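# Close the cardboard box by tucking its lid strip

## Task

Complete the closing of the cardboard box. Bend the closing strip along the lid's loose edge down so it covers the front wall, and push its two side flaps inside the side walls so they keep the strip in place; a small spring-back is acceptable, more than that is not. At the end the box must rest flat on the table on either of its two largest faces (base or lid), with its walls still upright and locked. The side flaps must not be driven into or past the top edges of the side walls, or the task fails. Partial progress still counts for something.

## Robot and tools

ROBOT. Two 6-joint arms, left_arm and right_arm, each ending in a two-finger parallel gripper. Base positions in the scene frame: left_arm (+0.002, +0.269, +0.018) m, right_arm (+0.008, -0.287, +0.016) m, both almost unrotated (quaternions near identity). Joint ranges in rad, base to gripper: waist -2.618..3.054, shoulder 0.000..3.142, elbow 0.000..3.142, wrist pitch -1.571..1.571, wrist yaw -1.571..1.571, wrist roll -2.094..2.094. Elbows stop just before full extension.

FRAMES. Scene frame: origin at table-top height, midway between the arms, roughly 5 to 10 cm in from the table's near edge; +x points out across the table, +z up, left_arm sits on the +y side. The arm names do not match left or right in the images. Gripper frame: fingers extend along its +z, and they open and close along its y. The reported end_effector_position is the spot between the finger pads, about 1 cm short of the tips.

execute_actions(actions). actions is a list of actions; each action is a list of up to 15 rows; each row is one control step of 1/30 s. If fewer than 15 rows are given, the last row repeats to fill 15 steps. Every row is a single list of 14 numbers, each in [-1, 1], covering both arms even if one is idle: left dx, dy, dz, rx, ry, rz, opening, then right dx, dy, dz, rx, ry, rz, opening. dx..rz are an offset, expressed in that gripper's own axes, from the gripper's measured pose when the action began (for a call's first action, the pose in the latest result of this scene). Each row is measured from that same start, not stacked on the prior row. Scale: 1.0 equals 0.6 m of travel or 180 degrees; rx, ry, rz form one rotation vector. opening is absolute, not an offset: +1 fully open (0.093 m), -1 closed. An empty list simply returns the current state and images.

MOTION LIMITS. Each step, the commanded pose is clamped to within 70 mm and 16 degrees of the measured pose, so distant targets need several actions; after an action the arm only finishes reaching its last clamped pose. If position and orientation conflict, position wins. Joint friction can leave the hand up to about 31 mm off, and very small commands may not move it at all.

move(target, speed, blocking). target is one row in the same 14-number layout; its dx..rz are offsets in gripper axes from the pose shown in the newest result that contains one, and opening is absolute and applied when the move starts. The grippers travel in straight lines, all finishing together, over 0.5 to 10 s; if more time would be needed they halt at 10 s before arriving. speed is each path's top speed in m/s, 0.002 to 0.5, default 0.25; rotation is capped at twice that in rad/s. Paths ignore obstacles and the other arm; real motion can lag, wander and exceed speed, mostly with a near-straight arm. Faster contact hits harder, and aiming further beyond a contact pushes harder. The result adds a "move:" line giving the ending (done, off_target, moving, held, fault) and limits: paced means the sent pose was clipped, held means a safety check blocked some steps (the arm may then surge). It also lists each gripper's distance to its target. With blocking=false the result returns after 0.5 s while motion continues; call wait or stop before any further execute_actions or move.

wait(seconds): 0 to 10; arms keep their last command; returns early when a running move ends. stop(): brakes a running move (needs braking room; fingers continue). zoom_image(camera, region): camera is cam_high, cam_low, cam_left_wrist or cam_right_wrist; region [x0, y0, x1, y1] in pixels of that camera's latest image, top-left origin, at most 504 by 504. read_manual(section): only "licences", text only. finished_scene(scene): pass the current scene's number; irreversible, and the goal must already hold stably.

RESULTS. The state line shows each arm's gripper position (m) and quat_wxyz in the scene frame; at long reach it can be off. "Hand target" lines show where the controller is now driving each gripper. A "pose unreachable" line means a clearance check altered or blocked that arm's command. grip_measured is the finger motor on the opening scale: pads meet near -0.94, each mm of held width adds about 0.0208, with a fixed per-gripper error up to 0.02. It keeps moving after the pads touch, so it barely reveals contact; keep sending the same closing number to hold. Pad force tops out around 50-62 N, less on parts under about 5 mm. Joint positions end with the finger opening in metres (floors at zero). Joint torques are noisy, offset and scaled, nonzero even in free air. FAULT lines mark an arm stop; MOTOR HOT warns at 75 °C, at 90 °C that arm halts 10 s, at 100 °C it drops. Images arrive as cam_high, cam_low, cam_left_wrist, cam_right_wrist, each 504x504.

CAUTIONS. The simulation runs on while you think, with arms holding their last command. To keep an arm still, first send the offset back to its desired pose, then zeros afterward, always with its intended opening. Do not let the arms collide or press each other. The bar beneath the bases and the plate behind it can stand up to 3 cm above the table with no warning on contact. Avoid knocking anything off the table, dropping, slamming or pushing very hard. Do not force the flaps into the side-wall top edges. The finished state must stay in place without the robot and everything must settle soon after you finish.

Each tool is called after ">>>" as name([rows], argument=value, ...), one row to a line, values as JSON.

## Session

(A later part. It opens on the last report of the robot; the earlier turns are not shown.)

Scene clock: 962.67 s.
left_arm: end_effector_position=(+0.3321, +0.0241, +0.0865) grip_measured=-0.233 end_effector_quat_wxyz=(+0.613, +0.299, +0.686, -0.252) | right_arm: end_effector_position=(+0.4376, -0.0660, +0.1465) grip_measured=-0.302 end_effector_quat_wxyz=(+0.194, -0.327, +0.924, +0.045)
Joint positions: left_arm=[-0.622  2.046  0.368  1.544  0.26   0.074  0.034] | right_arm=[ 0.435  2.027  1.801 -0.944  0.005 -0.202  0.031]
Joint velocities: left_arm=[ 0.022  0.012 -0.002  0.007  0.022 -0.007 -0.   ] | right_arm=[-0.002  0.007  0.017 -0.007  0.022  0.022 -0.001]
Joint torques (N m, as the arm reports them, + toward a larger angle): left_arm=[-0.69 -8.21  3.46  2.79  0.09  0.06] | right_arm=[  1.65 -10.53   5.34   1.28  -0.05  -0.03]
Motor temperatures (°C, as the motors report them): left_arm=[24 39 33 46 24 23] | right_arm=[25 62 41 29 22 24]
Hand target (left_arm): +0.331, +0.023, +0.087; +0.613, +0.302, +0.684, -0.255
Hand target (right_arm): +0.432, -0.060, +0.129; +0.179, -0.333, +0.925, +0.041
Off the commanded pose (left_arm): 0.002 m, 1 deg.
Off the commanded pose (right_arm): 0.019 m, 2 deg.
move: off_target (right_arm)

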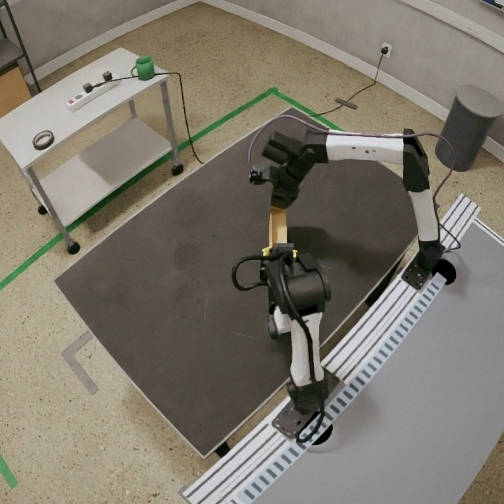

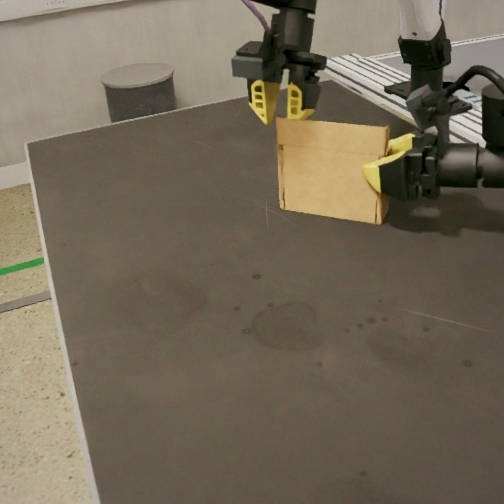

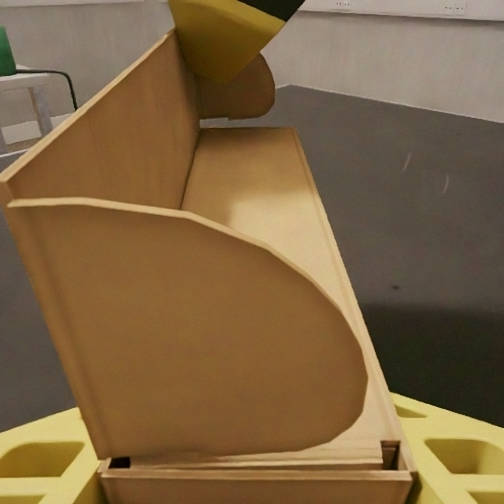

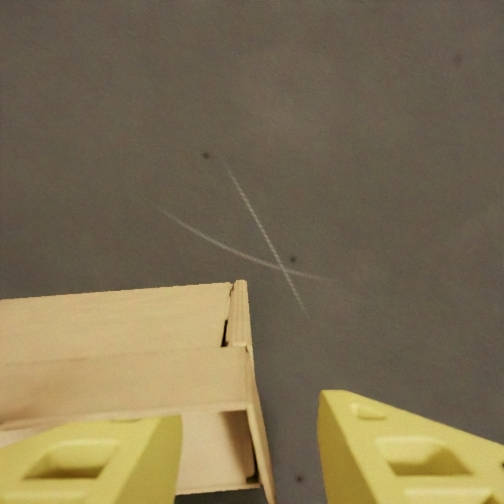

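>>> execute_actions([
  [[0,0,0,0,0,0,-0.25,0,0,0,0,0,-0.01,-0.6]],
  [[0,0,0,0,0,0,-0.25,0,0,0,0,0,0,-0.85]],
])

>>> move(target=[0,0,0,0,0,0,-0.25, 0.045,0,-0.015,0,0,0,-0.85], speed=0.02)

Scene clock: 969.63 s.
left_arm: end_effector_position=(+0.3325, +0.0245, +0.0864) grip_measured=-0.233 end_effector_quat_wxyz=(+0.614, +0.298, +0.687, -0.251) | right_arm: end_effector_position=(+0.4376, -0.0660, +0.1465) grip_measured=-0.848 end_effector_quat_wxyz=(+0.195, -0.338, +0.920, +0.042)
Joint positions: left_arm=[-0.622  2.046  0.368  1.544  0.256  0.074  0.034] | right_arm=[ 0.435  2.027  1.801 -0.944  0.005 -0.227  0.004]
Joint velocities: left_arm=[-0.002 -0.002  0.027  0.037  0.022 -0.022  0.   ] | right_arm=[ 0.002 -0.007 -0.002  0.022 -0.066 -0.022 -0.001]
Joint torques (N m, as the arm reports them, + toward a larger angle): left_arm=[-0.57 -8.18  3.52  2.76  0.    0.06] | right_arm=[  0.28 -12.05   6.87   1.05  -0.09  -0.06]
Motor temperatures (°C, as the motors report them): left_arm=[24 39 33 46 24 23] | right_arm=[25 61 40 30 22 24]
Hand target (left_arm): +0.332, +0.024, +0.086; +0.614, +0.298, +0.687, -0.251
Hand target (right_arm): +0.438, -0.066, +0.147; +0.195, -0.338, +0.920, +0.042
Off the commanded pose (left_arm): 0.000 m, 0 deg.
Off the commanded pose (right_arm): 0.000 m, 0 deg.

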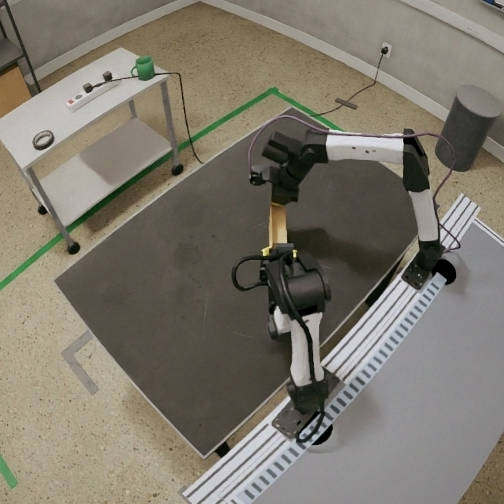

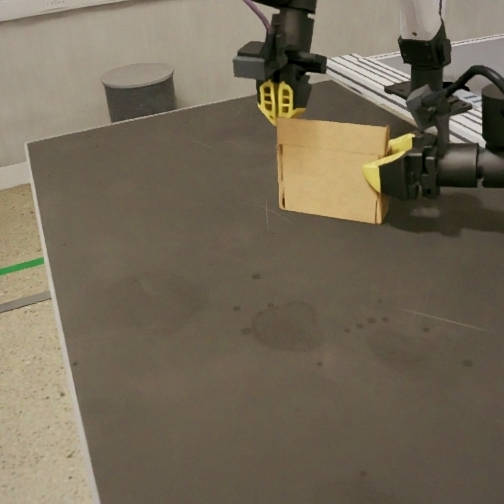

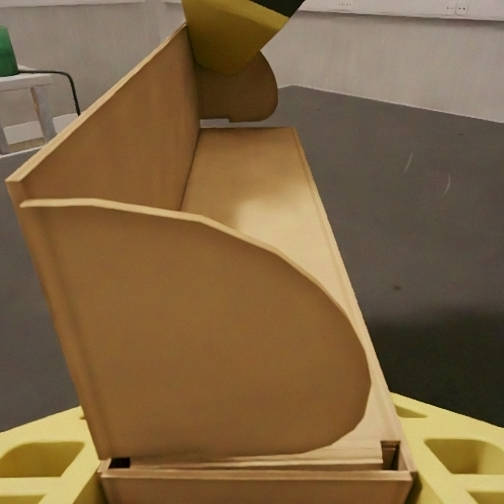

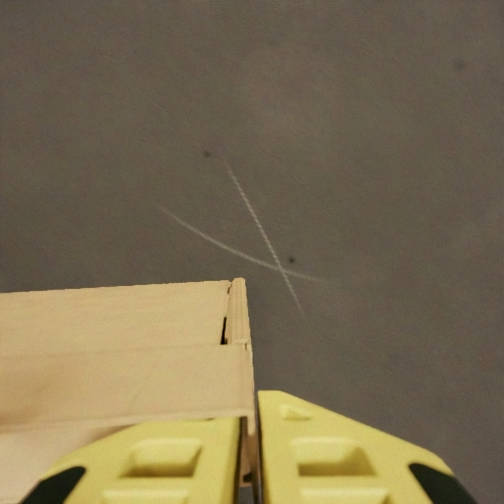

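Scene clock: 971.27 s.
left_arm: end_effector_position=(+0.3325, +0.0245, +0.0864) grip_measured=-0.233 end_effector_quat_wxyz=(+0.614, +0.299, +0.687, -0.251) | right_arm: end_effector_position=(+0.4200, -0.0811, +0.1494) grip_measured=-0.848 end_effector_quat_wxyz=(+0.199, -0.337, +0.919, +0.041)
Joint positions: left_arm=[-0.622  2.046  0.368  1.544  0.257  0.074  0.034] | right_arm=[ 0.425  1.926  1.666 -0.901  0.005 -0.235  0.004]
Joint velocities: left_arm=[ 0.007  0.012  0.002 -0.022 -0.007  0.066 -0.   ] | right_arm=[-0.022 -0.007  0.007  0.051  0.022  0.022 -0.001]
Joint torques (N m, as the arm reports them, + toward a larger angle): left_arm=[-0.71 -8.12  3.41  2.75 -0.06  0.02] | right_arm=[ -0.24 -12.04   5.04   1.18  -0.15  -0.11]
Motor temperatures (°C, as the motors report them): left_arm=[24 39 33 46 24 23] | right_arm=[25 61 40 30 22 24]
Hand target (left_arm): +0.333, +0.025, +0.086; +0.614, +0.298, +0.687, -0.251
Hand target (right_arm): +0.416, -0.085, +0.145; +0.194, -0.338, +0.920, +0.042
Off the commanded pose (left_arm): 0.000 m, 0 deg.
Off the commanded pose (right_arm): 0.007 m, 1 deg.
move: done

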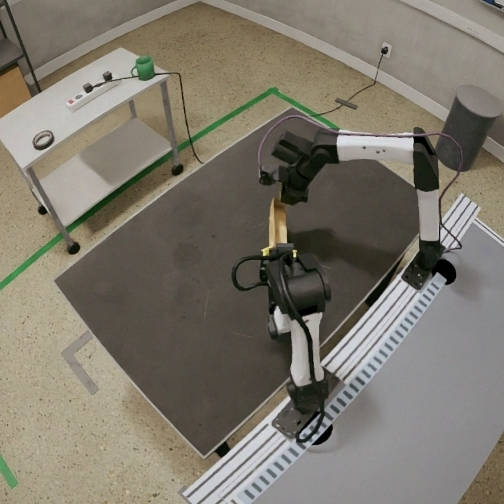

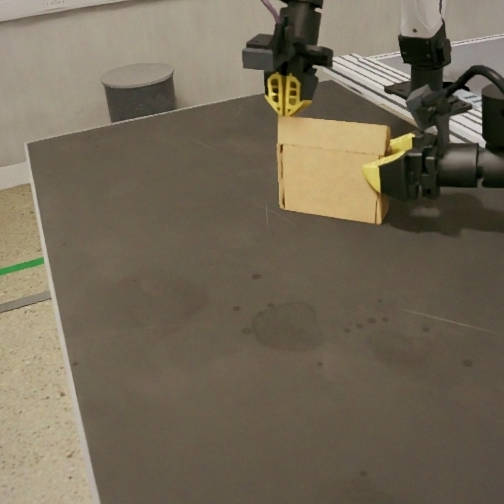

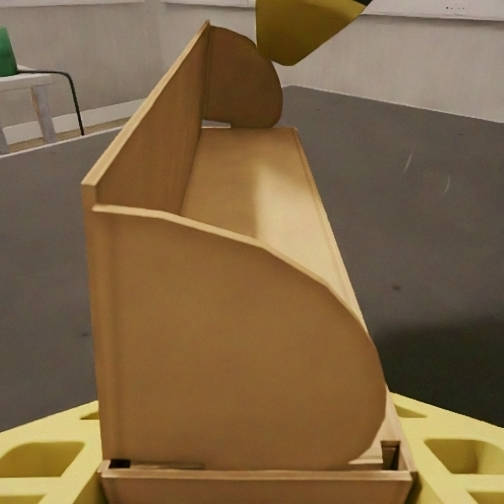

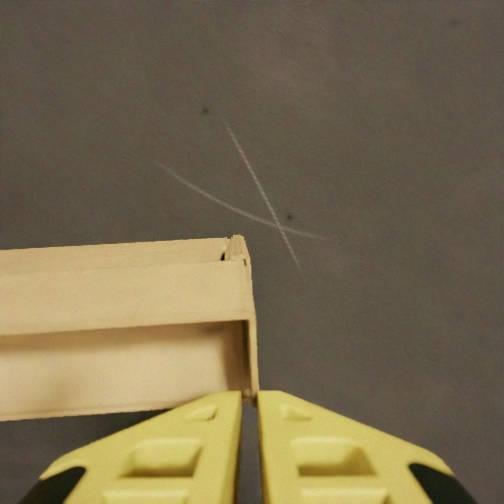

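>>> move(target=[0,0,0,0,0,0,-0.25, 0,0,-0.06,0,0,0,-0.85], speed=0.06)

>>> move(target=[0,0,0,0,0,0,-0.25, -0.085,0.02,0.03,0,0,0,-1], speed=0.06)

Scene clock: 984.13 s.
left_arm: end_effector_position=(+0.3322, +0.0242, +0.0865) grip_measured=-0.233 end_effector_quat_wxyz=(+0.613, +0.299, +0.686, -0.252) | right_arm: end_effector_position=(+0.4087, -0.0881, +0.1758) grip_measured=-0.848 end_effector_quat_wxyz=(+0.197, -0.337, +0.920, +0.040)
Joint positions: left_arm=[-0.622  2.046  0.368  1.544  0.259  0.074  0.034] | right_arm=[ 0.425  1.88   1.711 -0.997  0.005 -0.236  0.004]
Joint velocities: left_arm=[-0.017 -0.012  0.002  0.037 -0.007  0.007  0.   ] | right_arm=[-0.012 -0.027  0.017 -0.051 -0.066 -0.007 -0.   ]
Joint torques (N m, as the arm reports them, + toward a larger angle): left_arm=[-0.73 -8.16  3.41  2.76 -0.03  0.04] | right_arm=[  0.18 -11.3    8.03   0.93  -0.14  -0.07]
Motor temperatures (°C, as the motors report them): left_arm=[24 39 32 46 24 23] | right_arm=[25 62 40 30 22 24]
Hand target (left_arm): +0.332, +0.024, +0.086; +0.614, +0.298, +0.687, -0.251
Hand target (right_arm): +0.409, -0.089, +0.183; +0.200, -0.337, +0.919, +0.041
Off the commanded pose (left_arm): 0.000 m, 0 deg.
Off the commanded pose (right_arm): 0.007 m, 0 deg.
move: done

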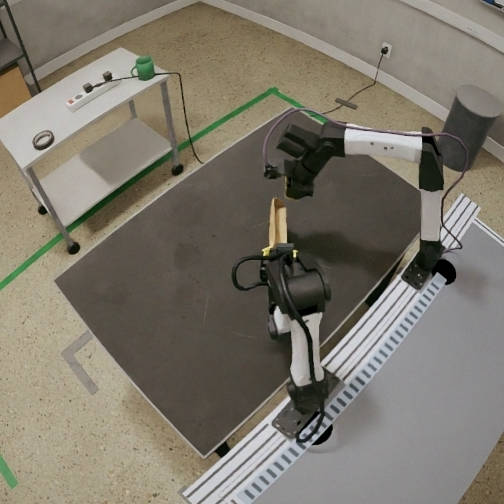

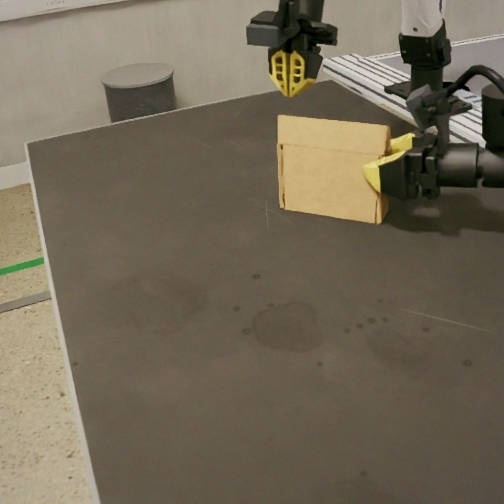

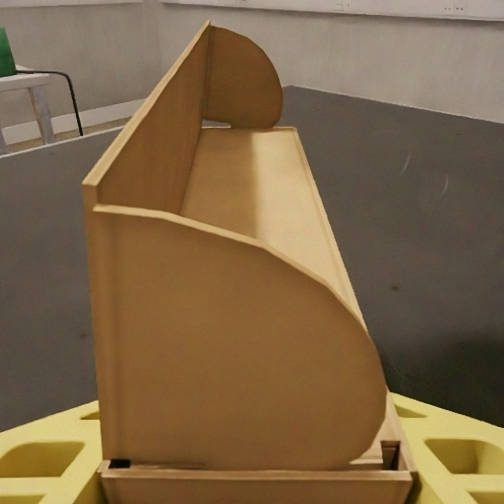

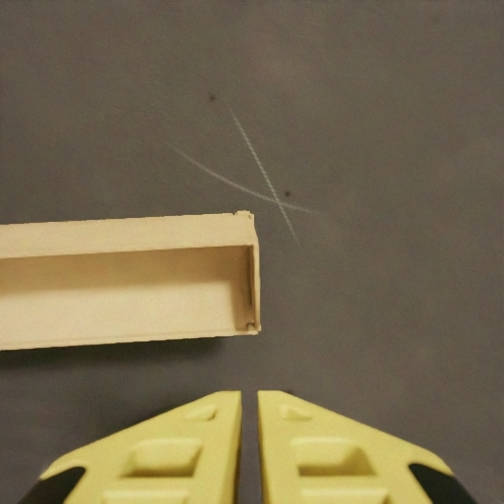

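Scene clock: 985.50 s.
left_arm: end_effector_position=(+0.3322, +0.0242, +0.0865) grip_measured=-0.233 end_effector_quat_wxyz=(+0.613, +0.299, +0.686, -0.252) | right_arm: end_effector_position=(+0.4438, -0.0489, +0.1800) grip_measured=-0.972 end_effector_quat_wxyz=(+0.204, -0.333, +0.919, +0.046)
Joint positions: left_arm=[-0.622  2.046  0.368  1.544  0.259  0.074  0.034] | right_arm=[ 0.466  2.081  2.004 -1.074  0.015 -0.19   0.   ]
Joint velocities: left_arm=[-0.017 -0.002 -0.002 -0.007 -0.051 -0.007 -0.001] | right_arm=[-0.017  0.007 -0.002  0.022  0.081  0.051  0.   ]
Joint torques (N m, as the arm reports them, + toward a larger angle): left_arm=[-0.68 -8.2   3.37  2.75  0.    0.02] | right_arm=[  1.45 -11.08   8.17   0.98  -0.02  -0.02]
Motor temperatures (°C, as the motors report them): left_arm=[24 39 32 46 24 23] | right_arm=[25 61 40 30 22 24]
Hand target (left_arm): +0.332, +0.024, +0.087; +0.613, +0.299, +0.686, -0.252
Hand target (right_arm): +0.441, -0.043, +0.177; +0.197, -0.337, +0.920, +0.041
Off the commanded pose (left_arm): 0.000 m, 0 deg.
Off the commanded pose (right_arm): 0.005 m, 1 deg.
move: done

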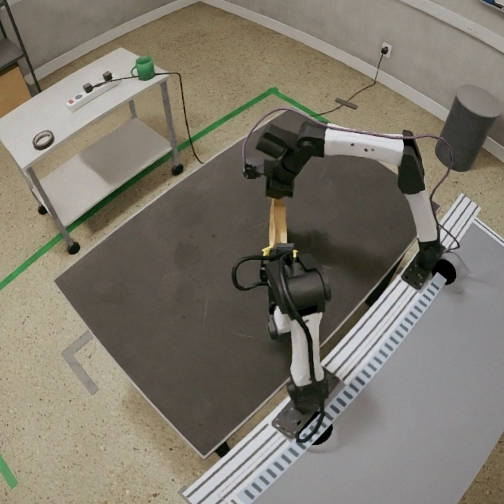

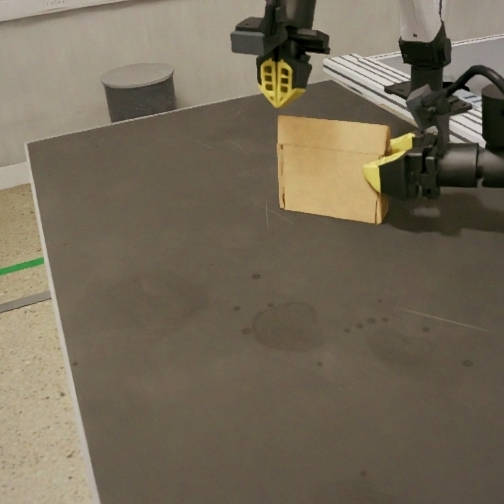

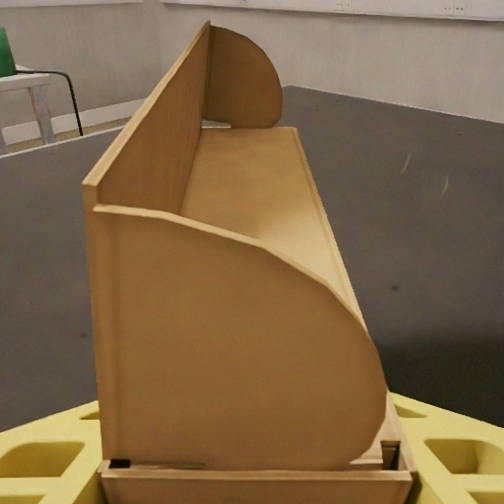

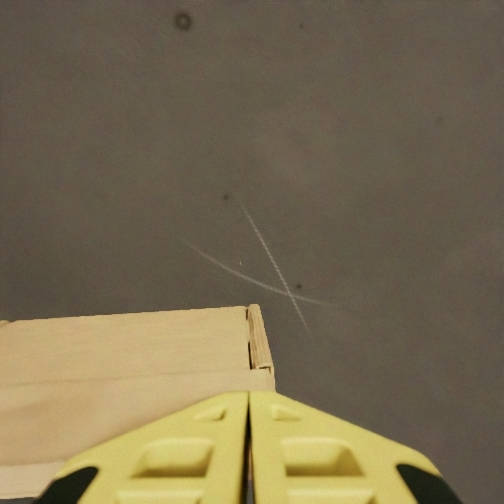

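>>> move(target=[0,0,0,0,0,0,-0.25, -0.01,0.1,0.065,0,0,0,-1], speed=0.06)

>>> move(target=[0,0,0,0,0,0,-0.25, 0.05,0,-0.01,0,0,0,-1], speed=0.02)

Scene clock: 993.10 s.
left_arm: end_effector_position=(+0.3322, +0.0242, +0.0865) grip_measured=-0.233 end_effector_quat_wxyz=(+0.613, +0.299, +0.686, -0.252) | right_arm: end_effector_position=(+0.4264, +0.0062, +0.1593) grip_measured=-0.972 end_effector_quat_wxyz=(+0.217, -0.330, +0.917, +0.055)
Joint positions: left_arm=[-0.622  2.046  0.368  1.544  0.259  0.074  0.034] | right_arm=[ 0.588  2.11   1.946 -0.961  0.054 -0.072  0.   ]
Joint velocities: left_arm=[-0.002 -0.002  0.007 -0.007  0.051 -0.022  0.   ] | right_arm=[-0.012 -0.002 -0.002  0.037  0.007  0.051  0.   ]
Joint torques (N m, as the arm reports them, + toward a larger angle): left_arm=[-0.66 -8.33  3.43  2.76  0.02  0.04] | right_arm=[  1.55 -11.86   5.47   1.25   0.01  -0.03]
Motor temperatures (°C, as the motors report them): left_arm=[24 40 32 46 24 23] | right_arm=[25 61 41 30 22 24]
Hand target (left_arm): +0.332, +0.024, +0.087; +0.613, +0.299, +0.686, -0.252
Hand target (right_arm): +0.421, +0.009, +0.144; +0.204, -0.333, +0.919, +0.048
Off the commanded pose (left_arm): 0.000 m, 0 deg.
Off the commanded pose (right_arm): 0.016 m, 2 deg.
move: off_target (right_arm)

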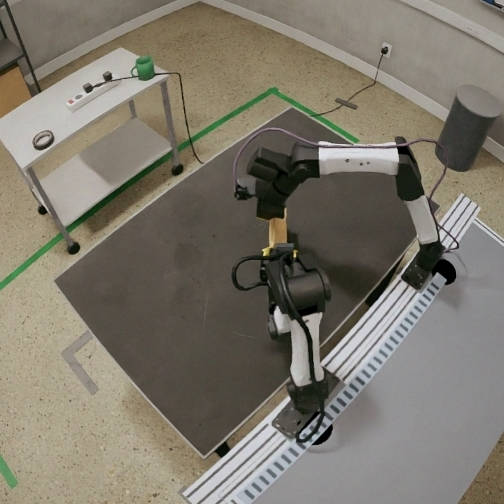

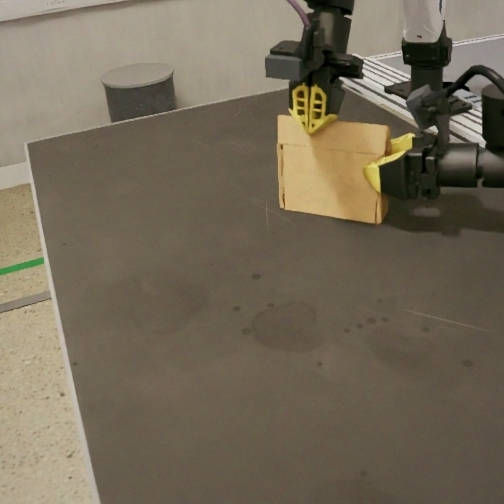

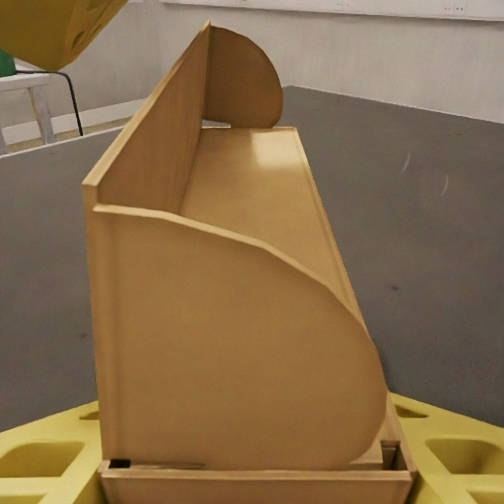

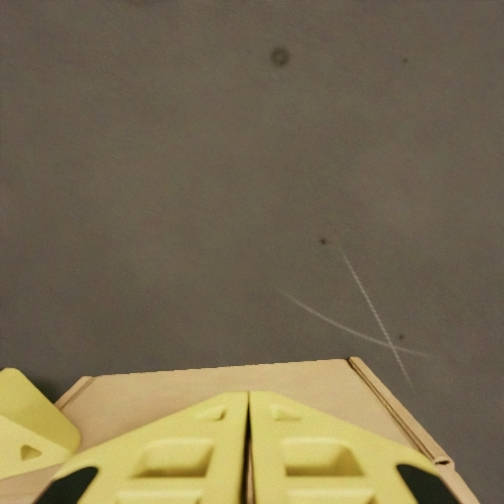

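Scene clock: 994.87 s.
left_arm: end_effector_position=(+0.3322, +0.0242, +0.0865) grip_measured=-0.233 end_effector_quat_wxyz=(+0.613, +0.299, +0.686, -0.252) | right_arm: end_effector_position=(+0.4060, -0.0088, +0.1571) grip_measured=-0.972 end_effector_quat_wxyz=(+0.221, -0.329, +0.916, +0.056)
Joint positions: left_arm=[-0.622  2.046  0.368  1.544  0.259  0.074  0.034] | right_arm=[ 0.588  1.991  1.757 -0.883  0.054 -0.072  0.   ]
Joint velocities: left_arm=[ 0.012 -0.017 -0.012  0.037 -0.007 -0.066 -0.001] | right_arm=[ 0.012 -0.002 -0.012 -0.022  0.022 -0.037  0.   ]
Joint torques (N m, as the arm reports them, + toward a larger angle): left_arm=[-0.71 -8.15  3.34  2.76 -0.01  0.04] | right_arm=[ -0.07 -12.66   5.22   1.35  -0.11  -0.09]
Motor temperatures (°C, as the motors report them): left_arm=[24 40 32 46 24 23] | right_arm=[25 61 41 30 22 24]
Hand target (left_arm): +0.332, +0.024, +0.087; +0.613, +0.299, +0.686, -0.252
Hand target (right_arm): +0.404, -0.013, +0.152; +0.216, -0.330, +0.917, +0.055
Off the commanded pose (left_arm): 0.000 m, 0 deg.
Off the commanded pose (right_arm): 0.007 m, 0 deg.
move: done

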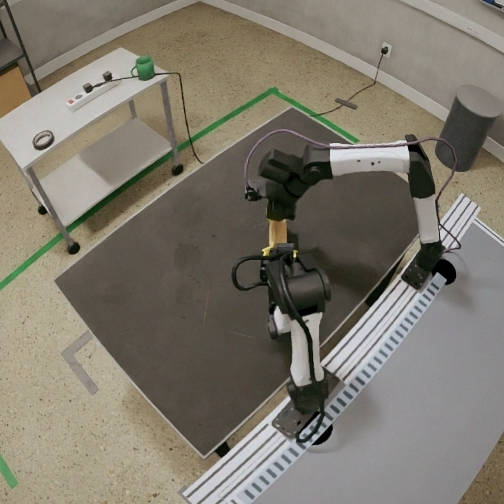

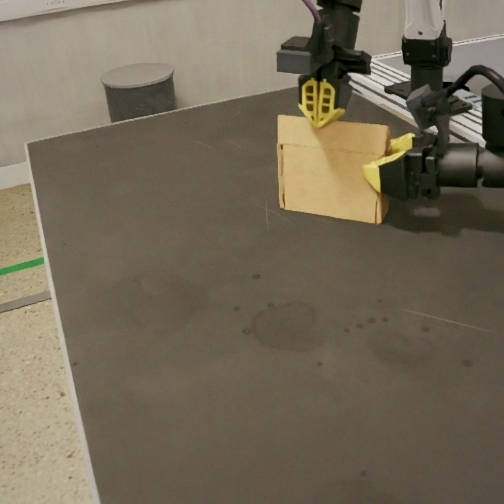

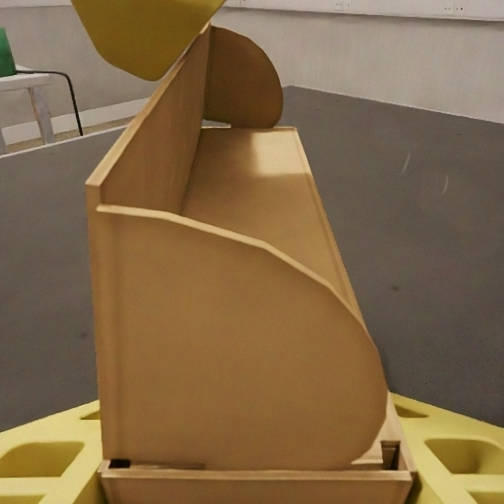

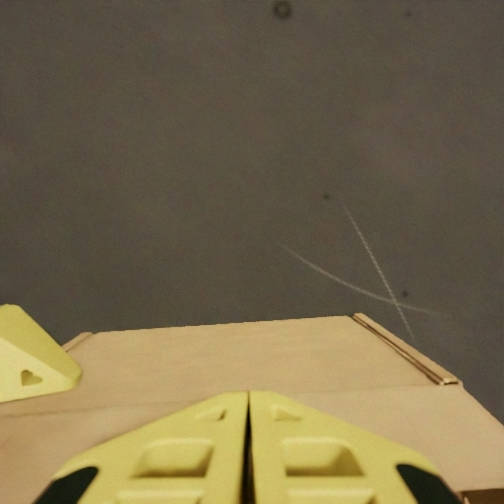

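Just touching top. Go deeper then push.

>>> move(target=[0,0,0,0,0,0,-0.25, 0.0,0,0.04,0,0,0,-1], speed=0.03)

>>> move(target=[0,0,0,0,0,0,-0.25, 0.04,0,-0.005,0,0,0,-1], speed=0.02)

Scene clock: 1000.10 s.
left_arm: end_effector_position=(+0.3322, +0.0242, +0.0865) grip_measured=-0.233 end_effector_quat_wxyz=(+0.613, +0.299, +0.686, -0.252) | right_arm: end_effector_position=(+0.4158, -0.0013, +0.1508) grip_measured=-0.972 end_effector_quat_wxyz=(+0.234, -0.327, +0.914, +0.060)
Joint positions: left_arm=[-0.622  2.046  0.368  1.544  0.259  0.074  0.034] | right_arm=[ 0.588  2.017  1.757 -0.828  0.054 -0.072  0.   ]
Joint velocities: left_arm=[-0.022  0.007  0.002 -0.037 -0.051 -0.081  0.   ] | right_arm=[-0.002 -0.002 -0.002  0.081 -0.051  0.007  0.   ]
Joint torques (N m, as the arm reports them, + toward a larger angle): left_arm=[-0.62 -8.24  3.48  2.79 -0.02  0.05] | right_arm=[  0.06 -10.81   5.6    1.35  -0.09  -0.05]
Motor temperatures (°C, as the motors report them): left_arm=[24 40 32 46 24 23] | right_arm=[25 62 41 30 22 24]
Hand target (left_arm): +0.332, +0.024, +0.087; +0.613, +0.299, +0.686, -0.252
Hand target (right_arm): +0.414, -0.003, +0.136; +0.220, -0.329, +0.917, +0.056
Off the commanded pose (left_arm): 0.000 m, 0 deg.
Off the commanded pose (right_arm): 0.015 m, 2 deg.
move: off_target (right_arm)

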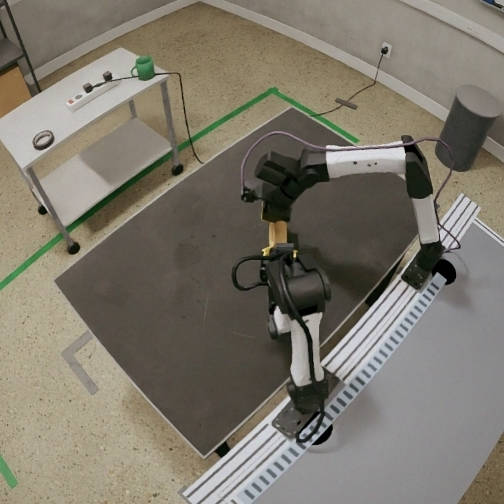

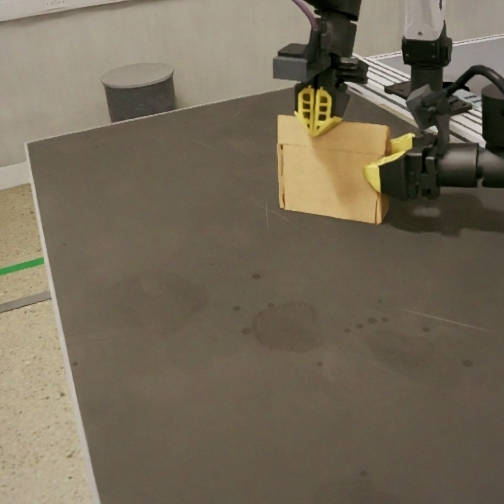

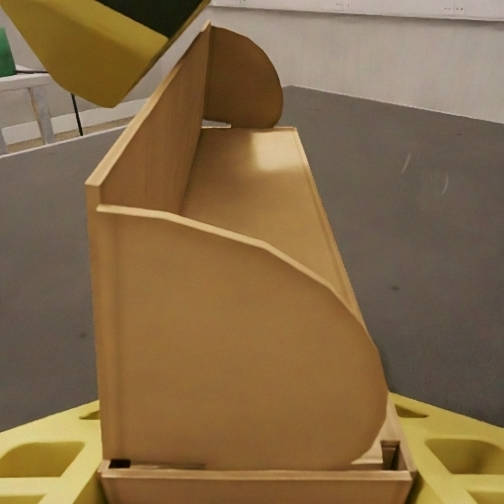

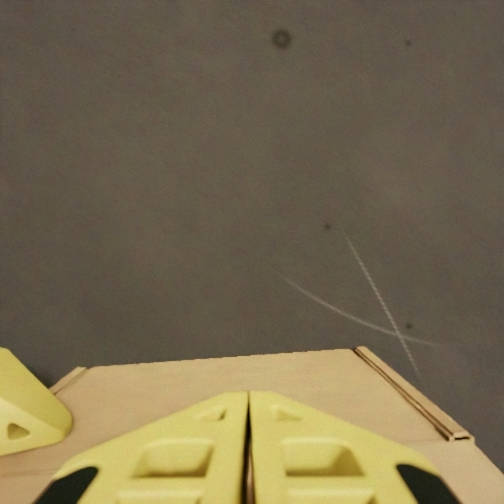

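Scene clock: 1001.53 s.
left_arm: end_effector_position=(+0.3313, +0.0233, +0.0866) grip_measured=-0.233 end_effector_quat_wxyz=(+0.612, +0.301, +0.685, -0.254) | right_arm: end_effector_position=(+0.4051, -0.0092, +0.1517) grip_measured=-0.972 end_effector_quat_wxyz=(+0.248, -0.325, +0.910, +0.064)
Joint positions: left_arm=[-0.622  2.046  0.368  1.544  0.267  0.074  0.034] | right_arm=[ 0.588  1.936  1.632 -0.753  0.054 -0.072  0.   ]
Joint velocities: left_arm=[-0.007 -0.007  0.012  0.007  0.037 -0.081  0.001] | right_arm=[ 0.002 -0.012 -0.002 -0.007 -0.007 -0.037  0.   ]
Joint torques (N m, as the arm reports them, + toward a larger angle): left_arm=[-0.71 -8.26  3.44  2.8  -0.06  0.05] | right_arm=[ -0.25 -12.14   5.09   1.22  -0.1   -0.11]
Motor temperatures (°C, as the motors report them): left_arm=[24 40 32 46 24 23] | right_arm=[25 62 41 30 22 24]
Hand target (left_arm): +0.332, +0.024, +0.087; +0.613, +0.299, +0.686, -0.252
Hand target (right_arm): +0.399, -0.016, +0.143; +0.234, -0.327, +0.914, +0.060
Off the commanded pose (left_arm): 0.001 m, 0 deg.
Off the commanded pose (right_arm): 0.013 m, 2 deg.
move: off_target (right_arm)

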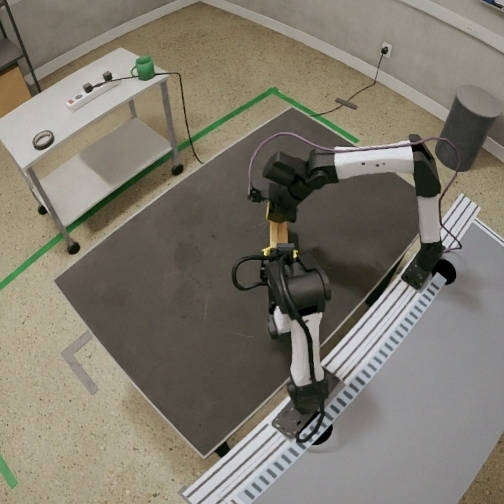

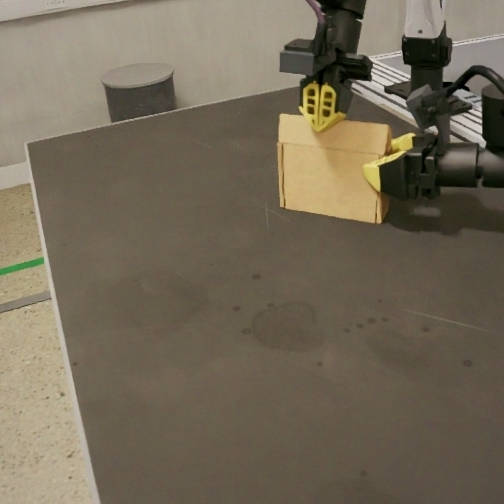

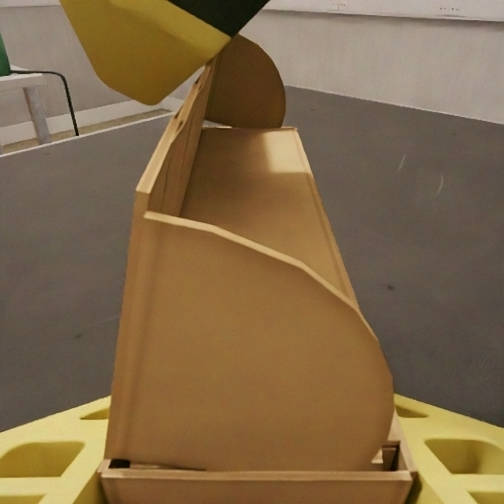

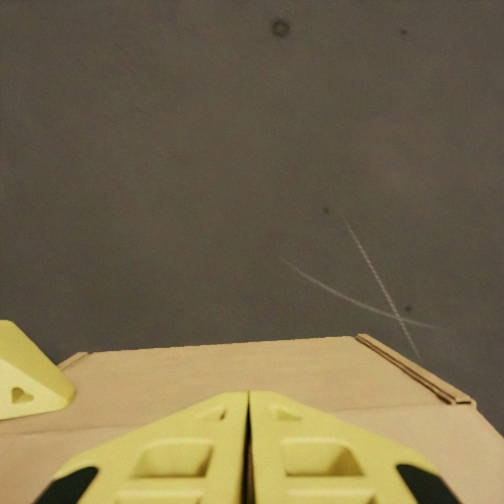

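Going in. Continue, straightening the gripper.

>>> move(target=[0,0,0,0,0,0,-0.25, 0.05,0,0.0,0,0.06,0,-1], speed=0.02)

Scene clock: 1009.77 s.
left_arm: end_effector_position=(+0.3299, +0.0221, +0.0864) grip_measured=-0.233 end_effector_quat_wxyz=(+0.611, +0.305, +0.684, -0.258) | right_arm: end_effector_position=(+0.3892, -0.0229, +0.1450) grip_measured=-0.972 end_effector_quat_wxyz=(+0.185, -0.331, +0.924, +0.041)
Joint positions: left_arm=[-0.622  2.046  0.368  1.543  0.278  0.074  0.034] | right_arm=[ 0.588  1.973  1.715 -0.938  0.065 -0.069  0.   ]
Joint velocities: left_arm=[-0.002  0.002 -0.002  0.007 -0.007  0.081 -0.   ] | right_arm=[-0.032 -0.012 -0.007 -0.022  0.007 -0.051  0.   ]
Joint torques (N m, as the arm reports them, + toward a larger angle): left_arm=[-0.77 -8.27  3.43  2.77 -0.13  0.03] | right_arm=[ 0.39 -9.91  7.86  0.63  0.   -0.03]
Motor temperatures (°C, as the motors report them): left_arm=[24 40 32 46 24 23] | right_arm=[25 61 41 30 22 24]
Hand target (left_arm): +0.331, +0.023, +0.087; +0.612, +0.301, +0.685, -0.254
Hand target (right_arm): +0.385, -0.027, +0.137; +0.163, -0.331, +0.929, +0.032
Off the commanded pose (left_arm): 0.002 m, 1 deg.
Off the commanded pose (right_arm): 0.010 m, 3 deg.
move: off_target (right_arm)

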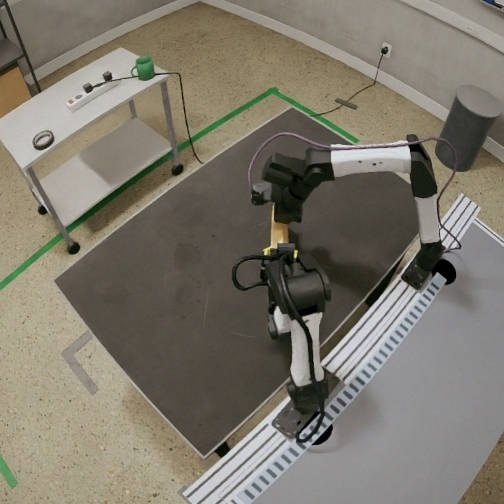

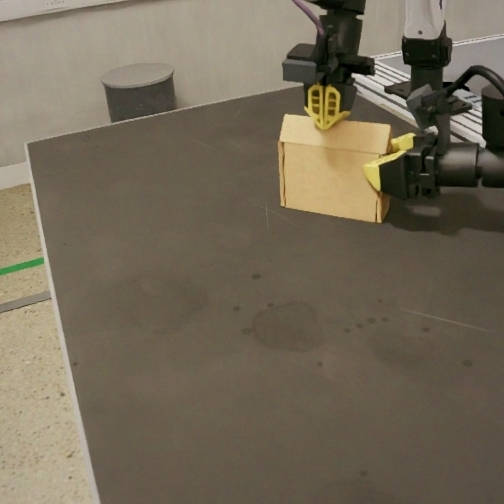

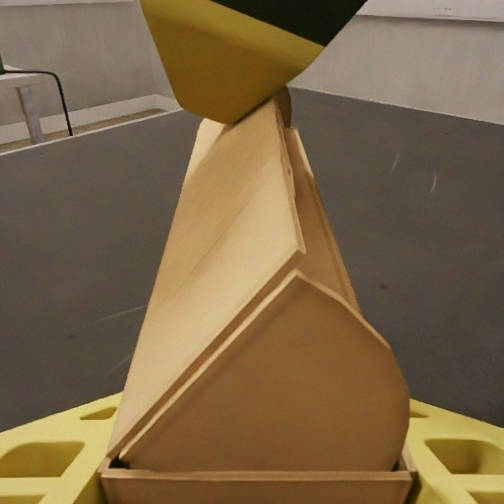

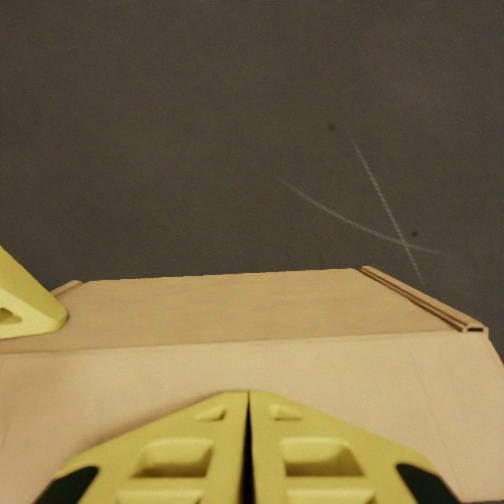

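>>> move(target=[0,0,0,0,0,0,-0.25, 0.04,0,0.04,0,0.04,0,-1], speed=0.02)

Scene clock: 1016.00 s.
left_arm: end_effector_position=(+0.3298, +0.0220, +0.0864) grip_measured=-0.233 end_effector_quat_wxyz=(+0.611, +0.305, +0.684, -0.258) | right_arm: end_effector_position=(+0.3840, -0.0272, +0.1311) grip_measured=-0.972 end_effector_quat_wxyz=(+0.159, -0.334, +0.929, +0.030)
Joint positions: left_arm=[-0.622  2.046  0.368  1.543  0.278  0.074  0.034] | right_arm=[ 0.588  1.999  1.716 -0.969  0.07  -0.069  0.   ]
Joint velocities: left_arm=[-0.012  0.002 -0.007 -0.022 -0.022  0.007  0.001] | right_arm=[ 0.007 -0.012 -0.007 -0.051 -0.022 -0.022  0.   ]
Joint torques (N m, as the arm reports them, + toward a larger angle): left_arm=[-0.57 -8.27  3.52  2.75  0.    0.06] | right_arm=[ 0.04 -8.89  7.15  0.61 -0.04 -0.03]
Motor temperatures (°C, as the motors report them): left_arm=[24 40 32 46 24 23] | right_arm=[25 60 42 30 22 24]
Hand target (left_arm): +0.330, +0.022, +0.086; +0.611, +0.305, +0.684, -0.258
Hand target (right_arm): +0.379, -0.033, +0.114; +0.127, -0.334, +0.934, +0.019
Off the commanded pose (left_arm): 0.000 m, 0 deg.
Off the commanded pose (right_arm): 0.019 m, 4 deg.
move: off_target (right_arm)

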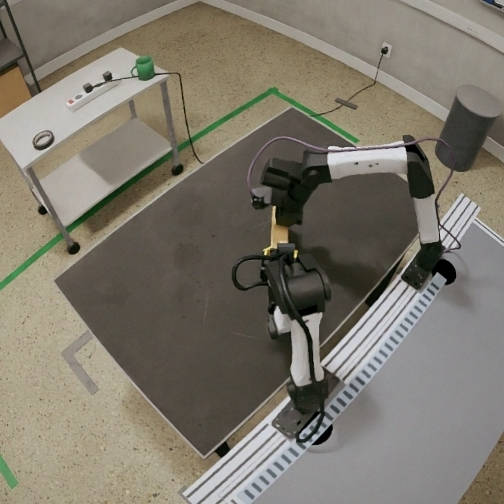

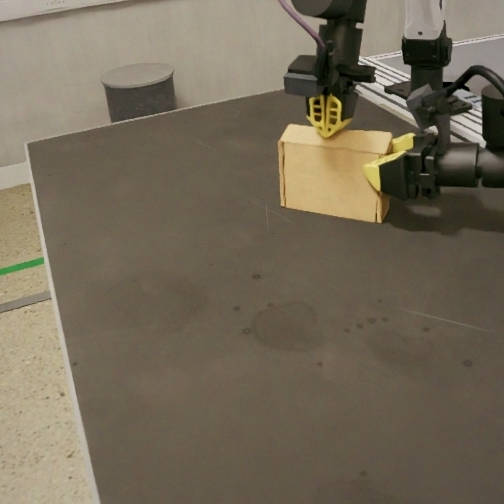

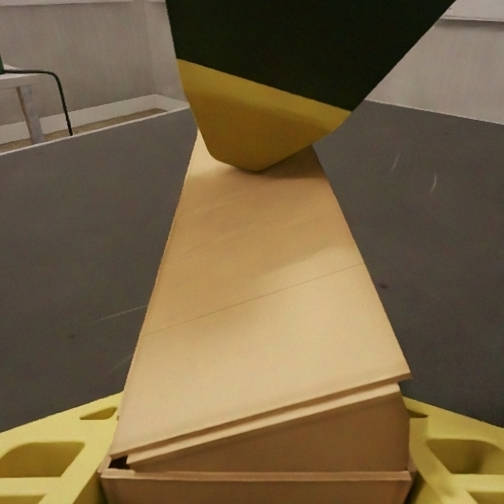

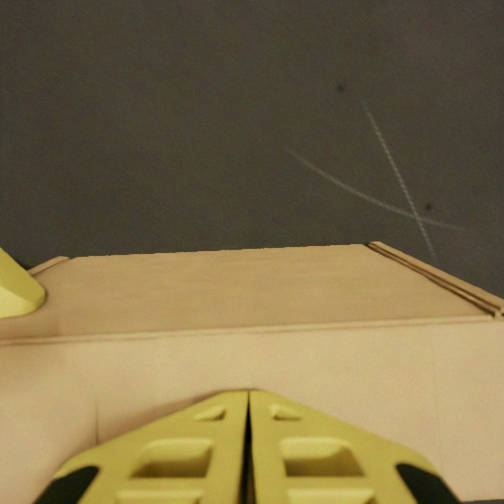

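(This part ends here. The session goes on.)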